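# Roll a carton on the palm until its label points up

## Task

The carton sits loose on the upturned palm of the right hand. Using only that hand, rotate it until its label points upward. Any yaw about the vertical is fine, and the goal picture is just one valid example. The hand here includes the wrist camera, its post and the arm's final link. The task fails if the carton contacts anything else or leaves the hand. To finish, all of these must hold: the carton rests motionless on the palm or fingers; it is clear of the wrist, camera and post; the palm faces straight up; and no hand motor shows moving or overload or is building toward a shutdown (a motor dead from the start is exempt). Then declare completion. The hand is opened after that, and the carton must still lie label-up on the open hand, not kept there only by the grip.

## Robot and tools

Robot: one arm (shoulder pan, shoulder lift, elbow, wrist 1-3) carrying a right robotic hand. The hand has index, middle and ring fingers plus a thumb, each ending in a grippy rubber cap; other surfaces are slippery. A rigid mast sits on the palm side near the wrist at x +0.05 to +0.10, z -0.16 to -0.11, reaching to y +0.06 m, and it can collide with things. The only camera is cam_wrist (504x504, fisheye).

Frames. Scene frame: origin on the table top beneath the arm base, +z up, +y to the left when facing +x. Hand-point frame: the hand point sits in front of the palm where thumb and index/middle tips would pinch. Its +z runs along the straightened fingers toward the tips, +x runs across the palm away from the thumb, and +y points out of the palm face, which is at y = -0.062. So 'palm straight up' means the hand's +y points along world +z. Straight-finger knuckles are at z = -0.017, and the tips reach 0.139 m beyond that.

execute_actions. Argument actions is a list holding at most one entry; pictures (bool) is optional.
- An empty list returns the state and moves nothing.
- {"rows": [...], "steps": n} runs up to 15 control steps of 1/30 s each (default 15). Each step uses one row, and the final row repeats if rows run out.
- {"steps": n} with no rows waits up to 300 steps, counted from the previous result, so your reply time is included.

Each row is one flat list of 24 numbers, each in [-1, 1], in this order:
- dx, dy, dz, rx, ry, rz: an offset, not a pose. It is measured in the hand point's own axes from the hand-point pose in the most recent result that showed it. Every row uses that same reference; rows do not add up. Scale: 1.0 = 0.6 m or 180 degrees. rx, ry, rz form a single rotation vector. All zeros pulls the hand back to the reference pose, so it is not a pause.
- Sixteen absolute hinge goals, each scaled linearly between its two stops: index_mcp, index_abd, index_pip, index_dip, middle_mcp, middle_abd, middle_pip, middle_dip, ring_mcp, ring_abd, ring_pip, ring_dip, thumb_cmc, thumb_axl, thumb_mcp, thumb_ipl.
- current_limit, then speed.

Hinge goals, with the value where each part is straight:
- Finger _mcp: -1 curls toward the palm; straight at +0.75.
- _pip: straight at +0.58. _dip: straight at +0.70.
- _abd: -1 swings the finger away from the thumb; neutral at 0.
- thumb_cmc: straight (flat beside the palm) at +0.71; -1 brings the thumb across in front of the palm.
- thumb_axl: rolls the thumb; straight at +0.68.
- thumb_mcp (straight at +0.23) and thumb_ipl (straight at +0.17): -1 bends toward hand +z when thumb_axl is straight. With thumb_axl near -0.40 they bend the way cmc swings.

current_limit maps -1 to 0 mA and +1 to 550 mA, with a floor of 11 mA. Low caps also slow the fingers and may not lift them. Joint speed is (speed+1)/2 x 5.9 rad/s. Both start at +0.4 and -0.6 and stay at whatever was last sent.

move. Argument target is one 24-number row with the same offset rule. It follows a straight path to that pose lasting 0.5 to 10 s, and a longer path is cut off at 10 s. The hand numbers are sent at the start. speed is m/s, 0.002 to 0.5, default 0.25; rotation is capped at twice that in rad/s. stop_force (N, 9 to 40, optional, not allowed before 0.2 s of scene time) halts the path when the wrist sensor feels that much extra resistance along the line to the target. It is unreliable on moves that rotate, and you should omit it when backing away from a contact. The move: line reports how it ended: done, off_target, moving, held, fault or contact. limits=paced means the pose was clipped; limits=held means some steps were blocked.



Motion notes. Each step's command is clipped to within 100 mm and 16 degrees of the measured pose. Arm motion lags commands by about 0.17 s. If position and orientation cannot both be met, position wins. Large moves may still be incomplete when the result returns, so check the pose and send the remainder. The simulation keeps running while you think.

Results.
- State line: hand-point position (m), quaternion wxyz and velocities, all in the scene frame.
- Wrist force and Wrist torque, in hand axes. Expect an offset up to about 4 N, noise up to about 2.4 N, and saturation near 50 N. 'no reading' is normal at the start.
- hand_goal, hand_measured, hand_current_ma (positive pushes toward -1) and hand_state, one entry per motor in the order above. hand_state is one of: moving, goal, blocked or overload.
- hand_current_limit and hand_speed.
- HELD marks steps the clearance check blocked. 'pose unreachable' means a command was changed or blocked. 'Hand target' shows where the arm is being driven.

Avoid these:
- Motor overload: at 495 mA or more for 5 s in total, a motor shuts off for 10 s.
- Fault stops: torque at a joint's load limit (wrist joints 26.6 N m, others 142 N m), or any outside force of 150 N, stops the arm for 10 s and drops the rest of the call. Hand commands sent during a stop are lost.
- Overheating at 85 °C; a MOTOR HOT warning starts at 70 °C.
- Letting the carton drop, slip or hit anything other than the hand, and knocking items off the table.

The carton may occasionally get nudged.

Each tool is called after "Emit:" as a command line: name --argument value for each argument, lists and objects as JSON in quotes; but a table of rows of numbers goes row by row, as --pt "numbers of a row", without its own name.

Reference images:

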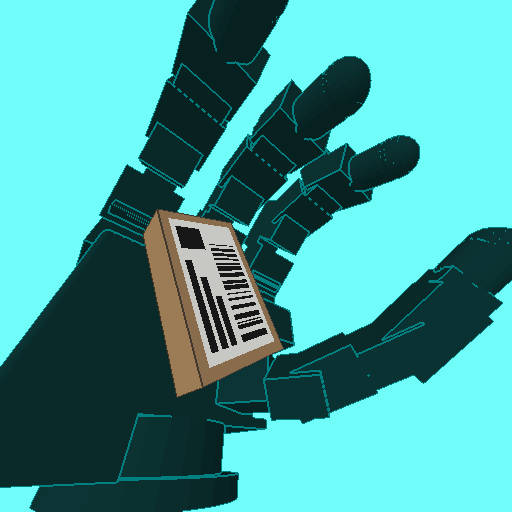

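## Session

Emit:
execute_actions --actions '[]'

Scene clock: 0.00 s of 4800.00 s.
end_effector_position=(+0.5961, +0.0871, +0.4946) hand_goal=(+0.046, +0.000, -0.008, +0.280, +0.046, +0.000, -0.008, +0.280, +0.046, +0.000, -0.008, +0.280, -0.104, +0.266, +0.032, -0.018) hand_measured=(+0.060, +0.000, -0.006, +0.282, +0.060, +0.000, -0.006, +0.282, +0.062, +0.000, -0.006, +0.282, -0.092, +0.270, +0.034, -0.016) hand_current_ma=(+77, +0, +12, +12, +76, +0, +12, +14, +89, +0, +12, +12, +65, +27, +12, +11) hand_state=(goal, goal, goal, goal, goal, goal, goal, goal, goal, goal, goal, goal, goal, goal, goal, goal) hand_current_limit=0.40 hand_speed=-0.60 end_effector_quat_wxyz=(+0.501, +0.452, +0.519, +0.524) end_effector_velocity=(-0.000, -0.000, -0.000) end_effector_angular_velocity=(+0.000, +0.001, -0.000)
Joint positions: [-0.144 -1.208  2.21  -4.196 -1.348 -0.034]
Joint velocities: [-0.    -0.001  0.001  0.001  0.     0.   ]
Wrist force (N, on the end effector, along its own x y z axes, offset not removed): no reading
Wrist torque (N m, same axes, about the end effector's origin, offset not removed): no reading
Hand target: +0.596, +0.087, +0.495; +0.501, +0.452, +0.519, +0.524

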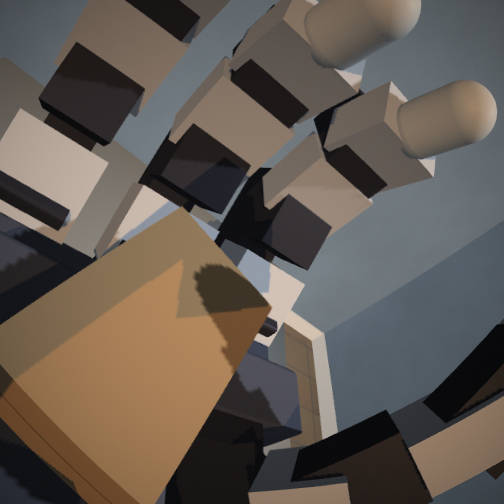

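Emit:
zoom_image --camera "cam_wrist" --region '[0, 180, 324, 504]'

Region (0, 180, 324, 504) of cam_wrist's 504x504 image, scaled by 1.556, with more detail than that image has.

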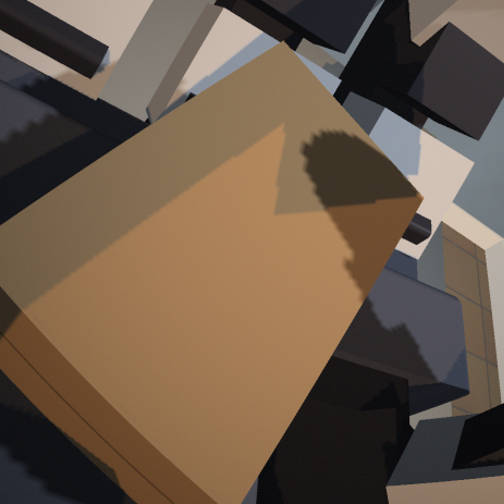

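Emit:
zoom_image --camera "cam_wrist" --region '[0, 324, 180, 504]'

Region (0, 324, 180, 504) of cam_wrist's 504x504 image, scaled by 2.800, with more detail than that image has.

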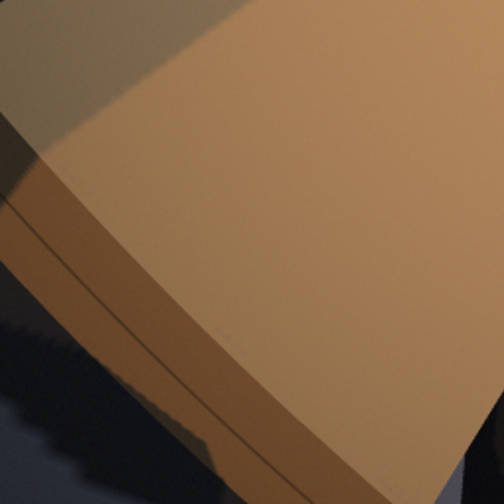

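Emit:
move --target '[0, -0.083, 0.029, 0.10, 0, 0.03, -0.40, 0, 0.05, 0.45, -0.40, 0, 0.05, 0.45, -0.40, 0, 0.05, 0.45, -0.104, 0.266, 0.032, -0.018, 0.4, -0.6]' --speed 0.1

Scene clock: 62.00 s of 4800.00 s.
end_effector_position=(+0.6162, +0.0867, +0.4459) hand_goal=(-0.400, +0.000, +0.050, +0.450, -0.400, +0.000, +0.050, +0.450, -0.400, +0.000, +0.050, +0.450, -0.104, +0.266, +0.032, -0.018) hand_measured=(-0.396, +0.000, +0.046, +0.446, -0.396, +0.000, +0.046, +0.446, -0.396, +0.000, +0.046, +0.446, -0.092, +0.270, +0.032, -0.016) hand_current_ma=(+21, +0, -17, -18, +26, +0, -17, -21, +24, +0, -17, -18, +65, +27, +6, +10) hand_state=(goal, goal, goal, goal, goal, goal, goal, goal, goal, goal, goal, goal, goal, goal, goal, goal) hand_current_limit=0.40 hand_speed=-0.60 end_effector_quat_wxyz=(+0.400, +0.548, +0.573, +0.460) end_effector_velocity=(+0.001, -0.001, -0.001) end_effector_angular_velocity=(+0.001, +0.008, -0.001)
Joint positions: [-0.127 -1.335  2.269 -3.808 -1.37  -0.006]
Joint velocities: [-0.001 -0.003 -0.001  0.012 -0.     0.   ]
Wrist force (N, on the end effector, along its own x y z axes, offset not removed): [2.1 2.0 -1.9]
Wrist torque (N m, same axes, about the end effector's origin, offset not removed): [0.31 -0.43 0.46]
Hand target: +0.616, +0.087, +0.446; +0.399, +0.549, +0.573, +0.460
Off the commanded pose: 0.000 m, 0 deg.
move: done
camera_calibration (this result's frames):
cam_wrist: T_world_to_cam=[[0.231095, -0.765472, 0.60054, -0.312853], [-0.786727, -0.510171, -0.347543, 0.639106], [0.572413, -0.392145, -0.720115, 0.125258], [0, 0, 0, 1]] pos_world=[0.503402, 0.135693, 0.500198]

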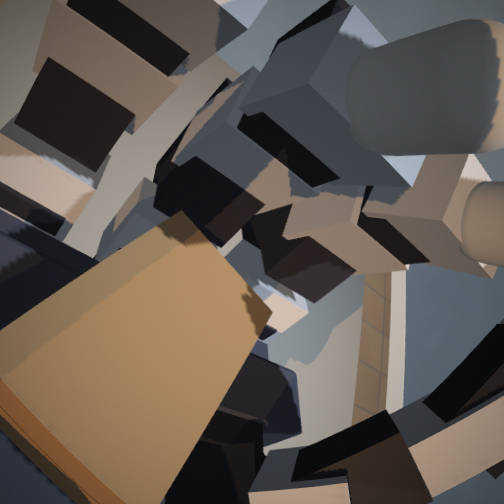

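Emit:
move --target '[0, -0.069, 0.026, 0.083, 0, 0.018, -0.40, 0, 0.05, 0.45, -0.40, 0, 0.05, 0.45, -0.40, 0, 0.05, 0.45, -0.104, 0.266, 0.032, -0.018, 0.4, -0.6]' --speed 0.08

Scene clock: 72.67 s of 4800.00 s.
end_effector_position=(+0.6204, +0.0891, +0.4021) hand_goal=(-0.400, +0.000, +0.050, +0.450, -0.400, +0.000, +0.050, +0.450, -0.400, +0.000, +0.050, +0.450, -0.104, +0.266, +0.032, -0.018) hand_measured=(-0.396, +0.000, +0.048, +0.448, -0.396, +0.000, +0.048, +0.446, -0.396, +0.000, +0.048, +0.448, -0.092, +0.270, +0.032, -0.016) hand_current_ma=(+21, +0, -13, -16, +26, +0, -13, -19, +24, +0, -13, -16, +65, +27, +1, +9) hand_state=(goal, goal, goal, goal, goal, goal, goal, goal, goal, goal, goal, goal, goal, goal, goal, goal) hand_current_limit=0.40 hand_speed=-0.60 end_effector_quat_wxyz=(+0.312, +0.611, +0.612, +0.393) end_effector_velocity=(+0.000, +0.000, -0.002) end_effector_angular_velocity=(+0.002, +0.012, +0.000)
Joint positions: [-0.118 -1.441  2.282 -3.451 -1.379  0.002]
Joint velocities: [ 0.001 -0.005 -0.001  0.018  0.     0.001]
Wrist force (N, on the end effector, along its own x y z axes, offset not removed): [3.1 -0.3 2.3]
Wrist torque (N m, same axes, about the end effector's origin, offset not removed): [-0.20 -0.45 0.21]
Hand target: +0.620, +0.089, +0.402; +0.312, +0.611, +0.612, +0.392
Off the commanded pose: 0.000 m, 0 deg.
move: done
camera_calibration (this result's frames):
cam_wrist: T_world_to_cam=[[0.374407, -0.784549, 0.49427, -0.330167], [-0.85352, -0.499907, -0.14696, 0.588288], [0.362386, -0.366847, -0.856796, 0.275224], [0, 0, 0, 1]] pos_world=[0.525995, 0.136022, 0.485458]

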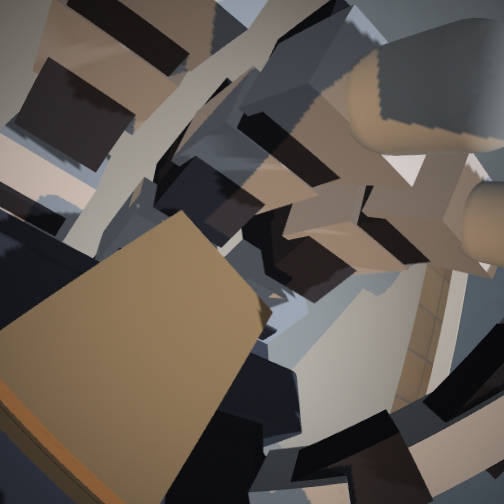

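Emit:
move --target '[0, -0.069, 0.026, 0.083, 0, 0.02, -0.40, 0, 0.05, 0.45, -0.40, 0, 0.05, 0.45, -0.40, 0, 0.05, 0.45, -0.104, 0.266, 0.032, -0.018, 0.4, -0.6]' --speed 0.08

Scene clock: 77.80 s of 4800.00 s.
end_effector_position=(+0.6131, +0.0929, +0.3588) hand_goal=(-0.400, +0.000, +0.050, +0.450, -0.400, +0.000, +0.050, +0.450, -0.400, +0.000, +0.050, +0.450, -0.104, +0.266, +0.032, -0.018) hand_measured=(-0.394, +0.000, +0.048, +0.448, -0.392, +0.000, +0.048, +0.446, -0.392, +0.000, +0.048, +0.448, -0.092, +0.270, +0.032, -0.016) hand_current_ma=(+33, +0, -9, -14, +39, +0, -9, -17, +38, +0, -9, -14, +65, +27, -4, +8) hand_state=(goal, goal, goal, goal, goal, goal, goal, goal, goal, goal, goal, goal, goal, goal, goal, goal) hand_current_limit=0.40 hand_speed=-0.60 end_effector_quat_wxyz=(+0.218, +0.665, +0.638, +0.320) end_effector_velocity=(+0.000, +0.000, +0.001) end_effector_angular_velocity=(+0.001, +0.007, +0.000)
Joint positions: [-0.109 -1.532  2.261 -3.075 -1.384  0.021]
Joint velocities: [ 0.001 -0.004 -0.004  0.015  0.     0.001]
Wrist force (N, on the end effector, along its own x y z axes, offset not removed): [0.0 0.4 4.4]
Wrist torque (N m, same axes, about the end effector's origin, offset not removed): [-0.25 -0.21 0.02]
Hand target: +0.613, +0.093, +0.359; +0.218, +0.665, +0.639, +0.319
Off the commanded pose: 0.000 m, 0 deg.
move: done
camera_calibration (this result's frames):
cam_wrist: T_world_to_cam=[[0.482166, -0.803354, 0.349482, -0.315378], [-0.867507, -0.493485, 0.0624872, 0.510439], [0.122265, -0.333307, -0.934857, 0.414284], [0, 0, 0, 1]] pos_world=[0.544221, 0.136618, 0.46562]

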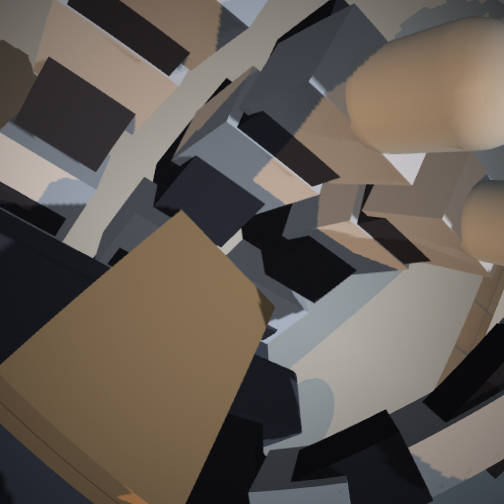

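Emit:
move --target '[0, -0.046, 0.018, 0.055, 0, 0.01, -0.40, 0, 0.05, 0.45, -0.40, 0, 0.05, 0.45, -0.40, 0, 0.05, 0.45, -0.104, 0.266, 0.032, -0.018, 0.4, -0.6]' --speed 0.05

Scene clock: 82.70 s of 4800.00 s.
end_effector_position=(+0.6012, +0.0966, +0.3321) hand_goal=(-0.400, +0.000, +0.050, +0.450, -0.400, +0.000, +0.050, +0.450, -0.400, +0.000, +0.050, +0.450, -0.104, +0.266, +0.032, -0.018) hand_measured=(-0.392, +0.000, +0.048, +0.448, -0.392, +0.000, +0.048, +0.446, -0.392, +0.000, +0.048, +0.448, -0.092, +0.270, +0.032, -0.016) hand_current_ma=(+39, +0, -6, -14, +45, +0, -6, -16, +45, +0, -6, -14, +65, +27, -6, +8) hand_state=(goal, goal, goal, goal, goal, goal, goal, goal, goal, goal, goal, goal, goal, goal, goal, goal) hand_current_limit=0.40 hand_speed=-0.60 end_effector_quat_wxyz=(+0.155, +0.691, +0.653, +0.267) end_effector_velocity=(-0.001, -0.000, +0.001) end_effector_angular_velocity=(+0.001, +0.006, -0.001)
Joint positions: [-0.105 -1.58   2.231 -2.823 -1.383  0.022]
Joint velocities: [-0.    -0.005 -0.004  0.014  0.     0.001]
Wrist force (N, on the end effector, along its own x y z axes, offset not removed): [0.7 -3.5 2.5]
Wrist torque (N m, same axes, about the end effector's origin, offset not removed): [-0.44 -0.20 -0.29]
Hand target: +0.601, +0.097, +0.332; +0.155, +0.691, +0.653, +0.267
Off the commanded pose: 0.000 m, 0 deg.
move: done
camera_calibration (this result's frames):
cam_wrist: T_world_to_cam=[[0.536796, -0.807088, 0.245887, -0.295382], [-0.84274, -0.498916, 0.202169, 0.442873], [-0.0404917, -0.315742, -0.947981, 0.492519], [0, 0, 0, 1]] pos_world=[0.55173, 0.138066, 0.449994]

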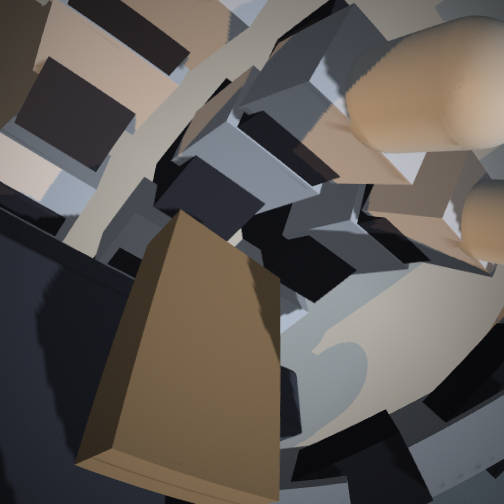

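Emit:
move --target '[0, -0.06, 0.022, 0.072, -0.032, -0.024, -0.40, 0, -0.40, 0.5, -0.40, 0, -0.40, 0.5, -0.40, 0, 0.05, 0.45, -0.104, 0.266, 0.032, -0.018, 0.4, -0.6]' --speed 0.06

Scene clock: 106.07 s of 4800.00 s.
end_effector_position=(+0.5794, +0.1019, +0.3013) hand_goal=(-0.400, +0.000, -0.400, +0.500, -0.400, +0.000, -0.400, +0.500, -0.400, +0.000, +0.050, +0.450, -0.104, +0.266, +0.032, -0.018) hand_measured=(-0.392, +0.000, -0.398, +0.498, -0.392, +0.000, -0.398, +0.496, -0.390, +0.000, +0.050, +0.448, -0.094, +0.270, +0.030, -0.018) hand_current_ma=(+40, +0, +14, -14, +46, +0, +14, -16, +53, +0, -3, -13, +49, +27, -13, +7) hand_state=(goal, goal, goal, goal, goal, goal, goal, goal, goal, goal, goal, goal, goal, goal, goal, goal) hand_current_limit=0.40 hand_speed=-0.60 end_effector_quat_wxyz=(+0.119, +0.692, +0.696, +0.151) end_effector_velocity=(-0.001, +0.000, -0.001) end_effector_angular_velocity=(-0.005, +0.011, +0.002)
Joint positions: [-0.058 -1.607  2.169 -2.513 -1.507 -0.04 ]
Joint velocities: [ 0.003 -0.    -0.004  0.015 -0.006 -0.002]
Wrist force (N, on the end effector, along its own x y z axes, offset not removed): [1.1 -0.1 1.3]
Wrist torque (N m, same axes, about the end effector's origin, offset not removed): [0.11 -0.29 -0.04]
Hand target: +0.579, +0.102, +0.301; +0.119, +0.692, +0.696, +0.151
Off the commanded pose: 0.000 m, 0 deg.
move: done
camera_calibration (this result's frames):
cam_wrist: T_world_to_cam=[[0.621111, -0.753859, 0.214284, -0.316555], [-0.749992, -0.49238, 0.441671, 0.306764], [-0.227449, -0.435039, -0.871211, 0.561474], [0, 0, 0, 1]] pos_world=[0.554393, 0.156669, 0.421506]

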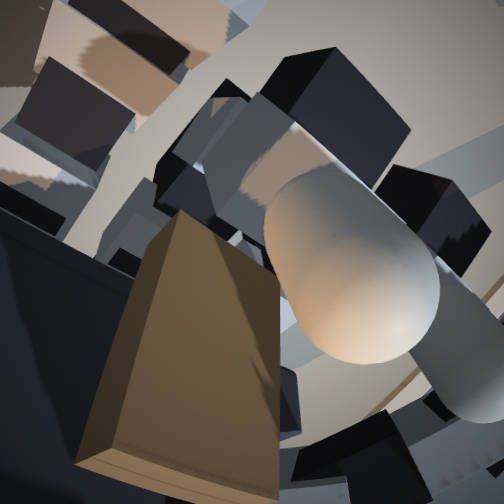

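Emit:
move --target '[0, -0.05, 0.0, 0.11, 0, 0, -0.40, 0, -0.62, 0.42, -0.40, 0, -0.62, 0.42, -0.40, 0, 0.05, 0.45, -0.104, 0.266, 0.032, -0.018, 0.4, -0.6]' --speed 0.07

Scene clock: 118.53 s of 4800.00 s.
end_effector_position=(+0.5517, +0.1020, +0.2900) hand_goal=(-0.400, +0.000, -0.620, +0.420, -0.400, +0.000, -0.620, +0.420, -0.400, +0.000, +0.050, +0.450, -0.104, +0.266, +0.032, -0.018) hand_measured=(-0.354, -0.008, -0.556, +0.440, -0.390, +0.000, -0.618, +0.422, -0.390, +0.000, +0.050, +0.448, -0.074, +0.268, +0.036, -0.018) hand_current_ma=(+242, -35, +322, +113, +53, +0, +13, +15, +57, +0, +0, -12, +153, +7, +30, +6) hand_state=(blocked, goal, blocked, blocked, goal, goal, goal, goal, goal, goal, goal, goal, blocked, goal, goal, goal) hand_current_limit=0.40 hand_speed=-0.60 end_effector_quat_wxyz=(-0.001, +0.702, +0.712, +0.030) end_effector_velocity=(-0.000, -0.000, +0.000) end_effector_angular_velocity=(-0.000, +0.009, +0.001)
Joint positions: [-0.055 -1.6    1.97  -1.977 -1.525 -0.057]
Joint velocities: [ 0.     0.003 -0.008  0.015 -0.001 -0.001]
Wrist force (N, on the end effector, along its own x y z axes, offset not removed): [0.7 0.3 7.7]
Wrist torque (N m, same axes, about the end effector's origin, offset not removed): [-0.37 -0.39 0.19]
Hand target: +0.552, +0.102, +0.290; -0.002, +0.702, +0.712, +0.029
Off the commanded pose: 0.000 m, 0 deg.
move: done
camera_calibration (this result's frames):
cam_wrist: T_world_to_cam=[[0.668966, -0.743268, -0.00612028, -0.260468], [-0.54895, -0.499592, 0.670121, 0.114614], [-0.501137, -0.444928, -0.742227, 0.659997], [0, 0, 0, 1]] pos_world=[0.567911, 0.157314, 0.411468]

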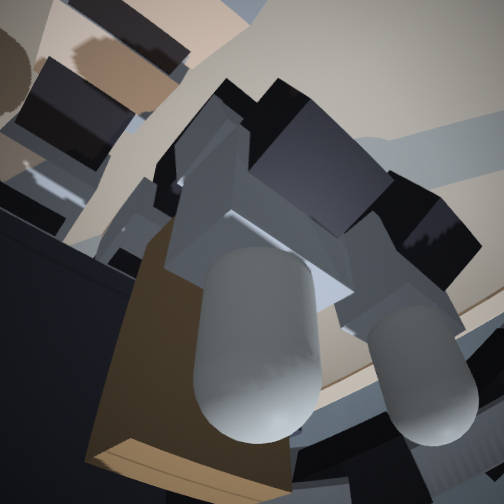

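Emit:
move --target '[0, -0.02, -0.02, 0.07, 0, 0, -0.40, -0.1, -0.62, 0.42, -0.40, 0, -0.62, 0.42, -0.40, 0, 0.05, 0.45, 0.3, 0.266, 0.032, -0.018, 0.4, -0.6]' --speed 0.05

Scene clock: 130.93 s of 4800.00 s.
end_effector_position=(+0.5394, +0.1013, +0.3014) hand_goal=(-0.400, -0.100, -0.620, +0.420, -0.400, +0.000, -0.620, +0.420, -0.400, +0.000, +0.050, +0.450, +0.300, +0.266, +0.032, -0.018) hand_measured=(-0.378, -0.096, -0.616, +0.422, -0.390, +0.000, -0.618, +0.422, -0.390, +0.000, +0.050, +0.448, +0.298, +0.266, +0.030, -0.018) hand_current_ma=(+122, +17, +24, +14, +57, +0, +13, +15, +57, +0, +2, -11, -11, +6, -15, +6) hand_state=(blocked, goal, goal, goal, goal, goal, goal, goal, goal, goal, goal, goal, goal, goal, goal, goal) hand_current_limit=0.40 hand_speed=-0.60 end_effector_quat_wxyz=(-0.078, +0.697, +0.711, -0.048) end_effector_velocity=(-0.001, +0.001, +0.000) end_effector_angular_velocity=(+0.000, +0.013, +0.002)
Joint positions: [-0.053 -1.54   1.781 -1.629 -1.538 -0.064]
Joint velocities: [ 0.001  0.004 -0.009  0.019 -0.    -0.001]
Wrist force (N, on the end effector, along its own x y z axes, offset not removed): [-1.4 1.0 1.2]
Wrist torque (N m, same axes, about the end effector's origin, offset not removed): [0.47 0.06 -0.31]
Hand target: +0.539, +0.101, +0.301; -0.078, +0.697, +0.711, -0.049
Off the commanded pose: 0.000 m, 0 deg.
move: done
camera_calibration (this result's frames):
cam_wrist: T_world_to_cam=[[0.659161, -0.736991, -0.149505, -0.204789], [-0.385424, -0.501807, 0.774363, -0.019555], [-0.645721, -0.452807, -0.614825, 0.702343], [0, 0, 0, 1]] pos_world=[0.580969, 0.157286, 0.416344]

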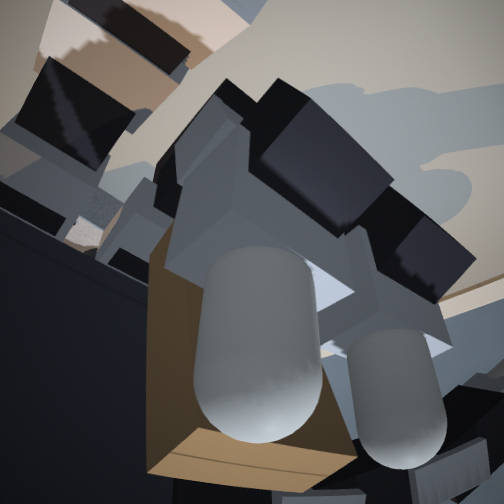

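Emit:
move --target '[0, 0, 0, 0, 0, 0, -0.40, -0.1, -0.36, 0.48, -0.40, 0, -0.36, 0.48, -0.40, 0, 0.05, 0.45, 0.3, 0.266, 0.032, -0.018, 0.4, -0.88]' --speed 0.05

Scene clock: 147.80 s of 4800.00 s.
end_effector_position=(+0.5394, +0.1013, +0.3014) hand_goal=(-0.400, -0.100, -0.360, +0.480, -0.400, +0.000, -0.360, +0.480, -0.400, +0.000, +0.050, +0.450, +0.300, +0.266, +0.032, -0.018) hand_measured=(-0.378, -0.096, -0.360, +0.478, -0.388, +0.000, -0.358, +0.478, -0.390, +0.000, +0.050, +0.448, +0.298, +0.266, +0.030, -0.018) hand_current_ma=(+122, +17, -2, -13, +66, +0, +8, -9, +57, +0, +2, -11, -11, +6, -16, +6) hand_state=(blocked, goal, goal, goal, goal, goal, goal, goal, goal, goal, goal, goal, goal, goal, goal, goal) hand_current_limit=0.40 hand_speed=-0.88 end_effector_quat_wxyz=(-0.078, +0.697, +0.711, -0.048) end_effector_velocity=(+0.000, +0.000, -0.000) end_effector_angular_velocity=(-0.000, +0.000, -0.001)
Joint positions: [-0.053 -1.54   1.781 -1.629 -1.538 -0.064]
Joint velocities: [ 0.001  0.001 -0.001 -0.     0.     0.002]
Wrist force (N, on the end effector, along its own x y z axes, offset not removed): [3.2 -0.3 4.3]
Wrist torque (N m, same axes, about the end effector's origin, offset not removed): [-0.01 -0.50 0.28]
Hand target: +0.539, +0.101, +0.301; -0.078, +0.697, +0.711, -0.048
Off the commanded pose: 0.000 m, 0 deg.
move: done
camera_calibration (this result's frames):
cam_wrist: T_world_to_cam=[[0.659182, -0.736971, -0.149507, -0.204795], [-0.385406, -0.501819, 0.774364, -0.0195584], [-0.645709, -0.452826, -0.614823, 0.70234], [0, 0, 0, 1]] pos_world=[0.580967, 0.157295, 0.416342]

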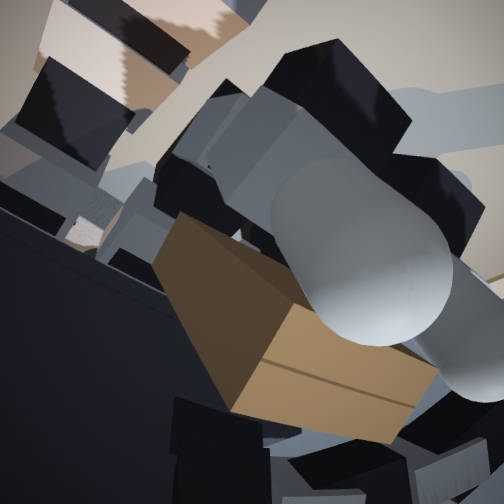

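Emit:
move --target '[0, 0.033, -0.021, -0.045, 0, 0, -0.40, -0.1, -0.12, 0.5, -0.40, 0, -0.12, 0.5, -0.40, 0, 0.05, 0.45, 0.3, 0.266, 0.032, -0.018, 0.4, -0.88]' --speed 0.04

Scene clock: 157.83 s of 4800.00 s.
end_effector_position=(+0.5609, +0.1013, +0.3102) hand_goal=(-0.400, -0.100, -0.120, +0.500, -0.400, +0.000, -0.120, +0.500, -0.400, +0.000, +0.050, +0.450, +0.300, +0.266, +0.032, -0.018) hand_measured=(-0.378, -0.096, -0.120, +0.498, -0.386, +0.000, -0.118, +0.498, -0.390, +0.000, +0.050, +0.448, +0.298, +0.266, +0.030, -0.018) hand_current_ma=(+122, +17, +0, -12, +76, +0, +13, -9, +57, +0, +2, -11, -11, +6, -16, +6) hand_state=(blocked, goal, goal, goal, goal, goal, goal, goal, goal, goal, goal, goal, goal, goal, goal, goal) hand_current_limit=0.40 hand_speed=-0.88 end_effector_quat_wxyz=(-0.029, +0.701, +0.712, +0.001) end_effector_velocity=(+0.002, -0.001, +0.002) end_effector_angular_velocity=(-0.000, -0.015, -0.003)
Joint positions: [-0.055 -1.563  1.84  -1.805 -1.529 -0.06 ]
Joint velocities: [-0.001 -0.003  0.006 -0.018  0.001  0.002]
Wrist force (N, on the end effector, along its own x y z axes, offset not removed): [5.5 1.7 6.8]
Wrist torque (N m, same axes, about the end effector's origin, offset not removed): [-0.44 -0.88 0.61]
Hand target: +0.561, +0.101, +0.310; -0.028, +0.701, +0.712, +0.002
Off the commanded pose: 0.000 m, 0 deg.
move: done
camera_calibration (this result's frames):
cam_wrist: T_world_to_cam=[[0.669089, -0.740927, -0.0578521, -0.251316], [-0.492846, -0.500629, 0.711669, 0.0614666], [-0.556257, -0.447658, -0.700129, 0.697412], [0, 0, 0, 1]] pos_world=[0.586387, 0.156767, 0.429996]

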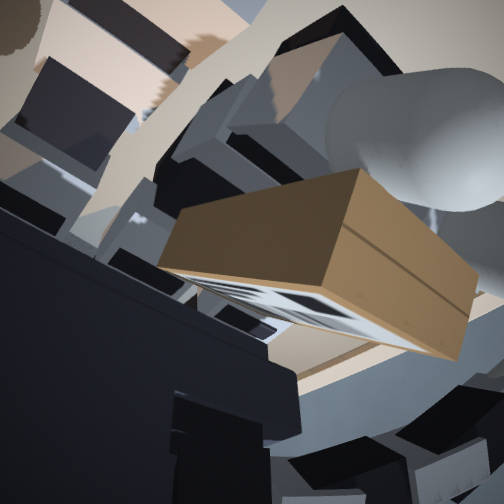

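Emit:
move --target '[0, 0.033, -0.021, -0.045, 0, 0, -0.40, -0.1, 0.15, 0.5, -0.40, 0, 0.15, 0.5, -0.40, 0, 0.15, 0.45, 0.3, 0.266, 0.032, -0.018, 0.4, -0.88]' --speed 0.04

Scene clock: 162.27 s of 4800.00 s.
end_effector_position=(+0.5810, +0.1010, +0.3220) hand_goal=(-0.400, -0.100, +0.150, +0.500, -0.400, +0.000, +0.150, +0.500, -0.400, +0.000, +0.150, +0.450, +0.300, +0.266, +0.032, -0.018) hand_measured=(-0.378, -0.096, +0.150, +0.498, -0.384, +0.000, +0.152, +0.498, -0.390, +0.000, +0.150, +0.448, +0.298, +0.266, +0.030, -0.018) hand_current_ma=(+122, +17, +2, -11, +82, +0, +14, -9, +58, +0, +2, -11, -8, +6, -16, +6) hand_state=(blocked, goal, goal, goal, goal, goal, goal, goal, goal, goal, goal, goal, goal, goal, goal, goal) hand_current_limit=0.40 hand_speed=-0.88 end_effector_quat_wxyz=(+0.020, +0.702, +0.710, +0.051) end_effector_velocity=(+0.002, -0.000, +0.002) end_effector_angular_velocity=(+0.000, -0.013, -0.000)
Joint positions: [-0.056 -1.579  1.896 -1.986 -1.521 -0.055]
Joint velocities: [-0.001 -0.001  0.003 -0.016  0.001 -0.   ]
Wrist force (N, on the end effector, along its own x y z axes, offset not removed): [1.2 2.3 0.8]
Wrist torque (N m, same axes, about the end effector's origin, offset not removed): [0.57 -0.22 0.27]
Hand target: +0.581, +0.101, +0.322; +0.021, +0.702, +0.710, +0.052
Off the commanded pose: 0.000 m, 0 deg.
move: done
camera_calibration (this result's frames):
cam_wrist: T_world_to_cam=[[0.666073, -0.745099, 0.034283, -0.29174], [-0.590472, -0.498648, 0.634581, 0.144239], [-0.45573, -0.44292, -0.772095, 0.681007], [0, 0, 0, 1]] pos_world=[0.589844, 0.156182, 0.444273]

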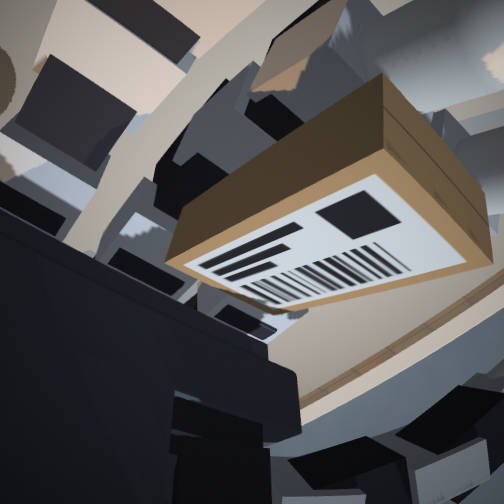

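Emit:
move --target '[0, 0.084, -0.068, -0.122, 0, 0, -0.12, -0.08, 0.38, 0.5, -0.12, 0, 0.38, 0.5, -0.12, 0, 0.38, 0.5, 0.3, 0.266, 0.032, -0.018, 0.4, -0.96]' --speed 0.06

Scene clock: 170.93 s of 4800.00 s.
end_effector_position=(+0.6268, +0.0997, +0.3676) hand_goal=(-0.120, -0.080, +0.380, +0.500, -0.120, +0.000, +0.380, +0.500, -0.120, +0.000, +0.380, +0.500, +0.300, +0.266, +0.032, -0.018) hand_measured=(-0.108, -0.084, +0.380, +0.498, -0.104, +0.000, +0.384, +0.498, -0.108, +0.000, +0.380, +0.498, +0.302, +0.266, +0.030, -0.018) hand_current_ma=(+61, -14, +3, -11, +83, +0, +16, -9, +60, +0, +3, -11, +11, +6, -16, +6) hand_state=(goal, goal, goal, goal, goal, goal, goal, goal, goal, goal, goal, goal, goal, goal, goal, goal) hand_current_limit=0.40 hand_speed=-0.96 end_effector_quat_wxyz=(+0.153, +0.685, +0.688, +0.185) end_effector_velocity=(+0.002, -0.001, +0.003) end_effector_angular_velocity=(+0.000, -0.016, -0.002)
Joint positions: [-0.059 -1.577  2.023 -2.496 -1.503 -0.034]
Joint velocities: [-0.001  0.003  0.002 -0.02   0.001  0.001]
Wrist force (N, on the end effector, along its own x y z axes, offset not removed): [4.8 1.8 -0.6]
Wrist torque (N m, same axes, about the end effector's origin, offset not removed): [0.59 -0.64 0.44]
Hand target: +0.627, +0.100, +0.368; +0.154, +0.685, +0.687, +0.186
Off the commanded pose: 0.000 m, 0 deg.
move: done
camera_calibration (this result's frames):
cam_wrist: T_world_to_cam=[[0.593623, -0.756904, 0.273328, -0.366098], [-0.792096, -0.489582, 0.364546, 0.366419], [-0.14211, -0.432905, -0.890168, 0.582292], [0, 0, 0, 1]] pos_world=[0.590312, 0.154368, 0.484826]

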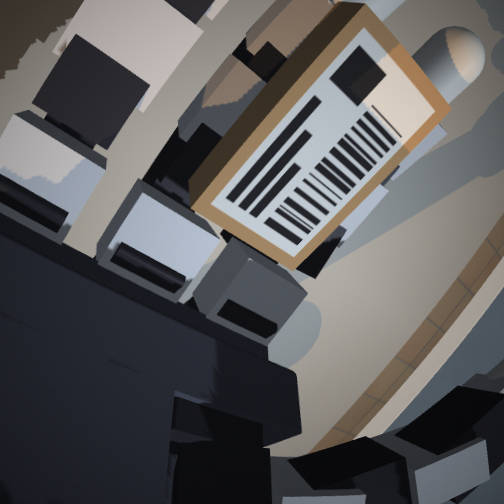

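Emit:
move --target '[0, 0.052, -0.07, -0.178, 0, 0, 0.27, -0.08, 0.40, 0.5, 0.27, 0, 0.40, 0.5, 0.27, 0, 0.40, 0.5, 0.3, 0.266, 0.032, -0.018, 0.4, -0.953]' --speed 0.08

Scene clock: 187.70 s of 4800.00 s.
end_effector_position=(+0.6347, +0.0975, +0.4192) hand_goal=(+0.270, -0.080, +0.400, +0.500, +0.270, +0.000, +0.400, +0.500, +0.270, +0.000, +0.400, +0.500, +0.300, +0.266, +0.032, -0.018) hand_measured=(+0.282, -0.084, +0.400, +0.498, +0.286, +0.000, +0.404, +0.498, +0.282, +0.000, +0.400, +0.498, +0.306, +0.266, +0.030, -0.018) hand_current_ma=(+61, -14, +2, -11, +82, +0, +16, -9, +60, +0, +2, -11, +32, +6, -16, +6) hand_state=(goal, goal, goal, goal, goal, goal, goal, goal, goal, goal, goal, goal, goal, goal, goal, goal) hand_current_limit=0.40 hand_speed=-0.95 end_effector_quat_wxyz=(+0.336, +0.617, +0.610, +0.368) end_effector_velocity=(-0.000, -0.000, +0.000) end_effector_angular_velocity=(-0.000, -0.011, -0.001)
Joint positions: [-0.059 -1.435  2.21  -3.386 -1.495  0.008]
Joint velocities: [-0.     0.007  0.002 -0.021  0.     0.001]
Wrist force (N, on the end effector, along its own x y z axes, offset not removed): [2.2 -3.1 6.4]
Wrist torque (N m, same axes, about the end effector's origin, offset not removed): [-0.69 -0.23 0.01]
Hand target: +0.635, +0.098, +0.419; +0.336, +0.617, +0.609, +0.368
Off the commanded pose: 0.000 m, 0 deg.
move: done
camera_calibration (this result's frames):
cam_wrist: T_world_to_cam=[[0.342706, -0.772394, 0.534753, -0.335359], [-0.875282, -0.469277, -0.116881, 0.605428], [0.341225, -0.428004, -0.836886, 0.298813], [0, 0, 0, 1]] pos_world=[0.542887, 0.152978, 0.50017]

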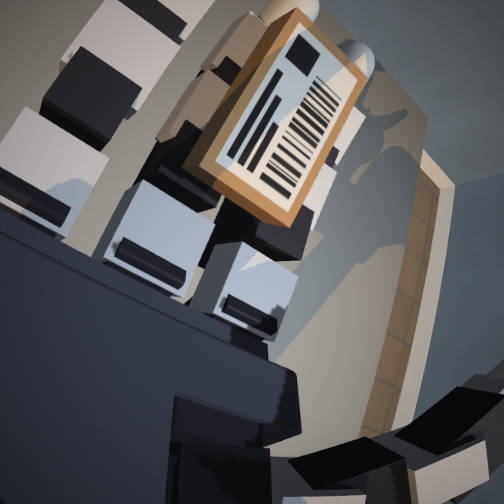

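Emit:
move --target '[0, 0.061, -0.065, -0.1687, 0, -0.0147, 0.50, -0.08, 0.40, 0.5, 0.50, 0, 0.40, 0.5, 0.50, 0, 0.40, 0.5, 0.3, 0.266, 0.032, -0.018, 0.4, -0.97]' --speed 0.08

Scene clock: 199.90 s of 4800.00 s.
end_effector_position=(+0.6195, +0.0950, +0.4703) hand_goal=(+0.500, -0.080, +0.400, +0.500, +0.500, +0.000, +0.400, +0.500, +0.500, +0.000, +0.400, +0.500, +0.300, +0.266, +0.032, -0.018) hand_measured=(+0.510, -0.084, +0.402, +0.498, +0.510, +0.000, +0.404, +0.498, +0.510, +0.000, +0.400, +0.498, +0.308, +0.266, +0.032, -0.018) hand_current_ma=(+52, -14, +12, -9, +56, +0, +16, -9, +57, +0, +3, -11, +38, +6, -4, +6) hand_state=(goal, goal, goal, goal, goal, goal, goal, goal, goal, goal, goal, goal, goal, goal, goal, goal) hand_current_limit=0.40 hand_speed=-0.97 end_effector_quat_wxyz=(+0.494, +0.494, +0.506, +0.507) end_effector_velocity=(-0.000, -0.001, +0.001) end_effector_angular_velocity=(-0.002, -0.011, -0.001)
Joint positions: [-0.067 -1.148  2.158 -4.151 -1.49   0.002]
Joint velocities: [-0.001  0.007 -0.004 -0.013 -0.    -0.001]
Wrist force (N, on the end effector, along its own x y z axes, offset not removed): [3.6 0.6 5.1]
Wrist torque (N m, same axes, about the end effector's origin, offset not removed): [-0.24 -0.39 0.26]
Hand target: +0.619, +0.095, +0.470; +0.494, +0.493, +0.506, +0.507
Off the commanded pose: 0.000 m, 0 deg.
move: done
camera_calibration (this result's frames):
cam_wrist: T_world_to_cam=[[0.0187083, -0.753028, 0.657722, -0.218365], [-0.700194, -0.479453, -0.529011, 0.683184], [0.713708, -0.450636, -0.536236, -0.0242439], [0, 0, 0, 1]] pos_world=[0.499749, 0.152194, 0.492035]

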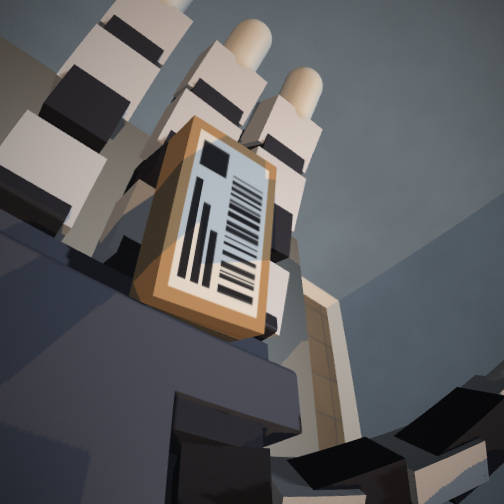

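Emit:
zoom_image --camera "cam_wrist" --region '[80, 90, 340, 350]'

Region (80, 90, 340, 350) of cam_wrist's 504x504 image, scaled by 1.938, with more detail than that image has.

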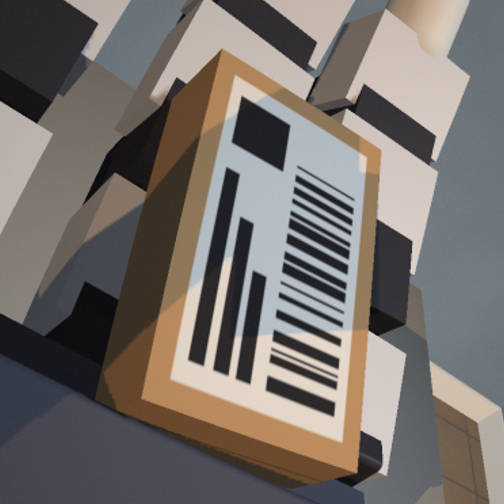

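Emit:
move --target '[0, 0, 0, 0, 0, 0, 0.72, -0.03, 0.54, 0.62, 0.72, 0, 0.54, 0.62, 0.72, 0, 0.54, 0.62, 0.3, 0.266, 0.032, -0.018, 0.4, -0.9]' --speed 0.05

Scene clock: 236.03 s of 4800.00 s.
end_effector_position=(+0.6195, +0.0950, +0.4703) hand_goal=(+0.720, -0.030, +0.540, +0.620, +0.720, +0.000, +0.540, +0.620, +0.720, +0.000, +0.540, +0.620, +0.300, +0.266, +0.032, -0.018) hand_measured=(+0.730, -0.034, +0.540, +0.618, +0.732, +0.000, +0.540, +0.618, +0.732, +0.000, +0.540, +0.618, +0.308, +0.266, +0.032, -0.018) hand_current_ma=(+52, -16, +3, -11, +59, +0, +3, -13, +61, +0, +3, -11, +38, +6, -3, +6) hand_state=(goal, goal, goal, goal, goal, goal, goal, goal, goal, goal, goal, goal, goal, goal, goal, goal) hand_current_limit=0.40 hand_speed=-0.90 end_effector_quat_wxyz=(+0.494, +0.494, +0.506, +0.507) end_effector_velocity=(-0.001, -0.000, +0.001) end_effector_angular_velocity=(+0.000, -0.002, -0.000)
Joint positions: [-0.067 -1.148  2.158 -4.151 -1.49   0.002]
Joint velocities: [-0.    -0.001  0.    -0.001  0.     0.001]
Wrist force (N, on the end effector, along its own x y z axes, offset not removed): [2.7 -0.6 3.8]
Wrist torque (N m, same axes, about the end effector's origin, offset not removed): [-0.26 -0.38 0.49]
Hand target: +0.619, +0.095, +0.470; +0.494, +0.494, +0.506, +0.507
Off the commanded pose: 0.000 m, 0 deg.
move: done
camera_calibration (this result's frames):
cam_wrist: T_world_to_cam=[[0.0187091, -0.753028, 0.657722, -0.218369], [-0.700196, -0.479452, -0.529009, 0.683182], [0.713705, -0.450637, -0.536238, -0.0242463], [0, 0, 0, 1]] pos_world=[0.499752, 0.152188, 0.492034]

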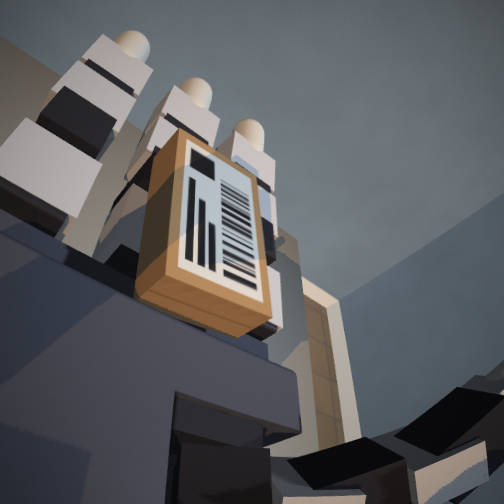

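Emit:
finished_scene --scene 1

The scene is finished: the task was done.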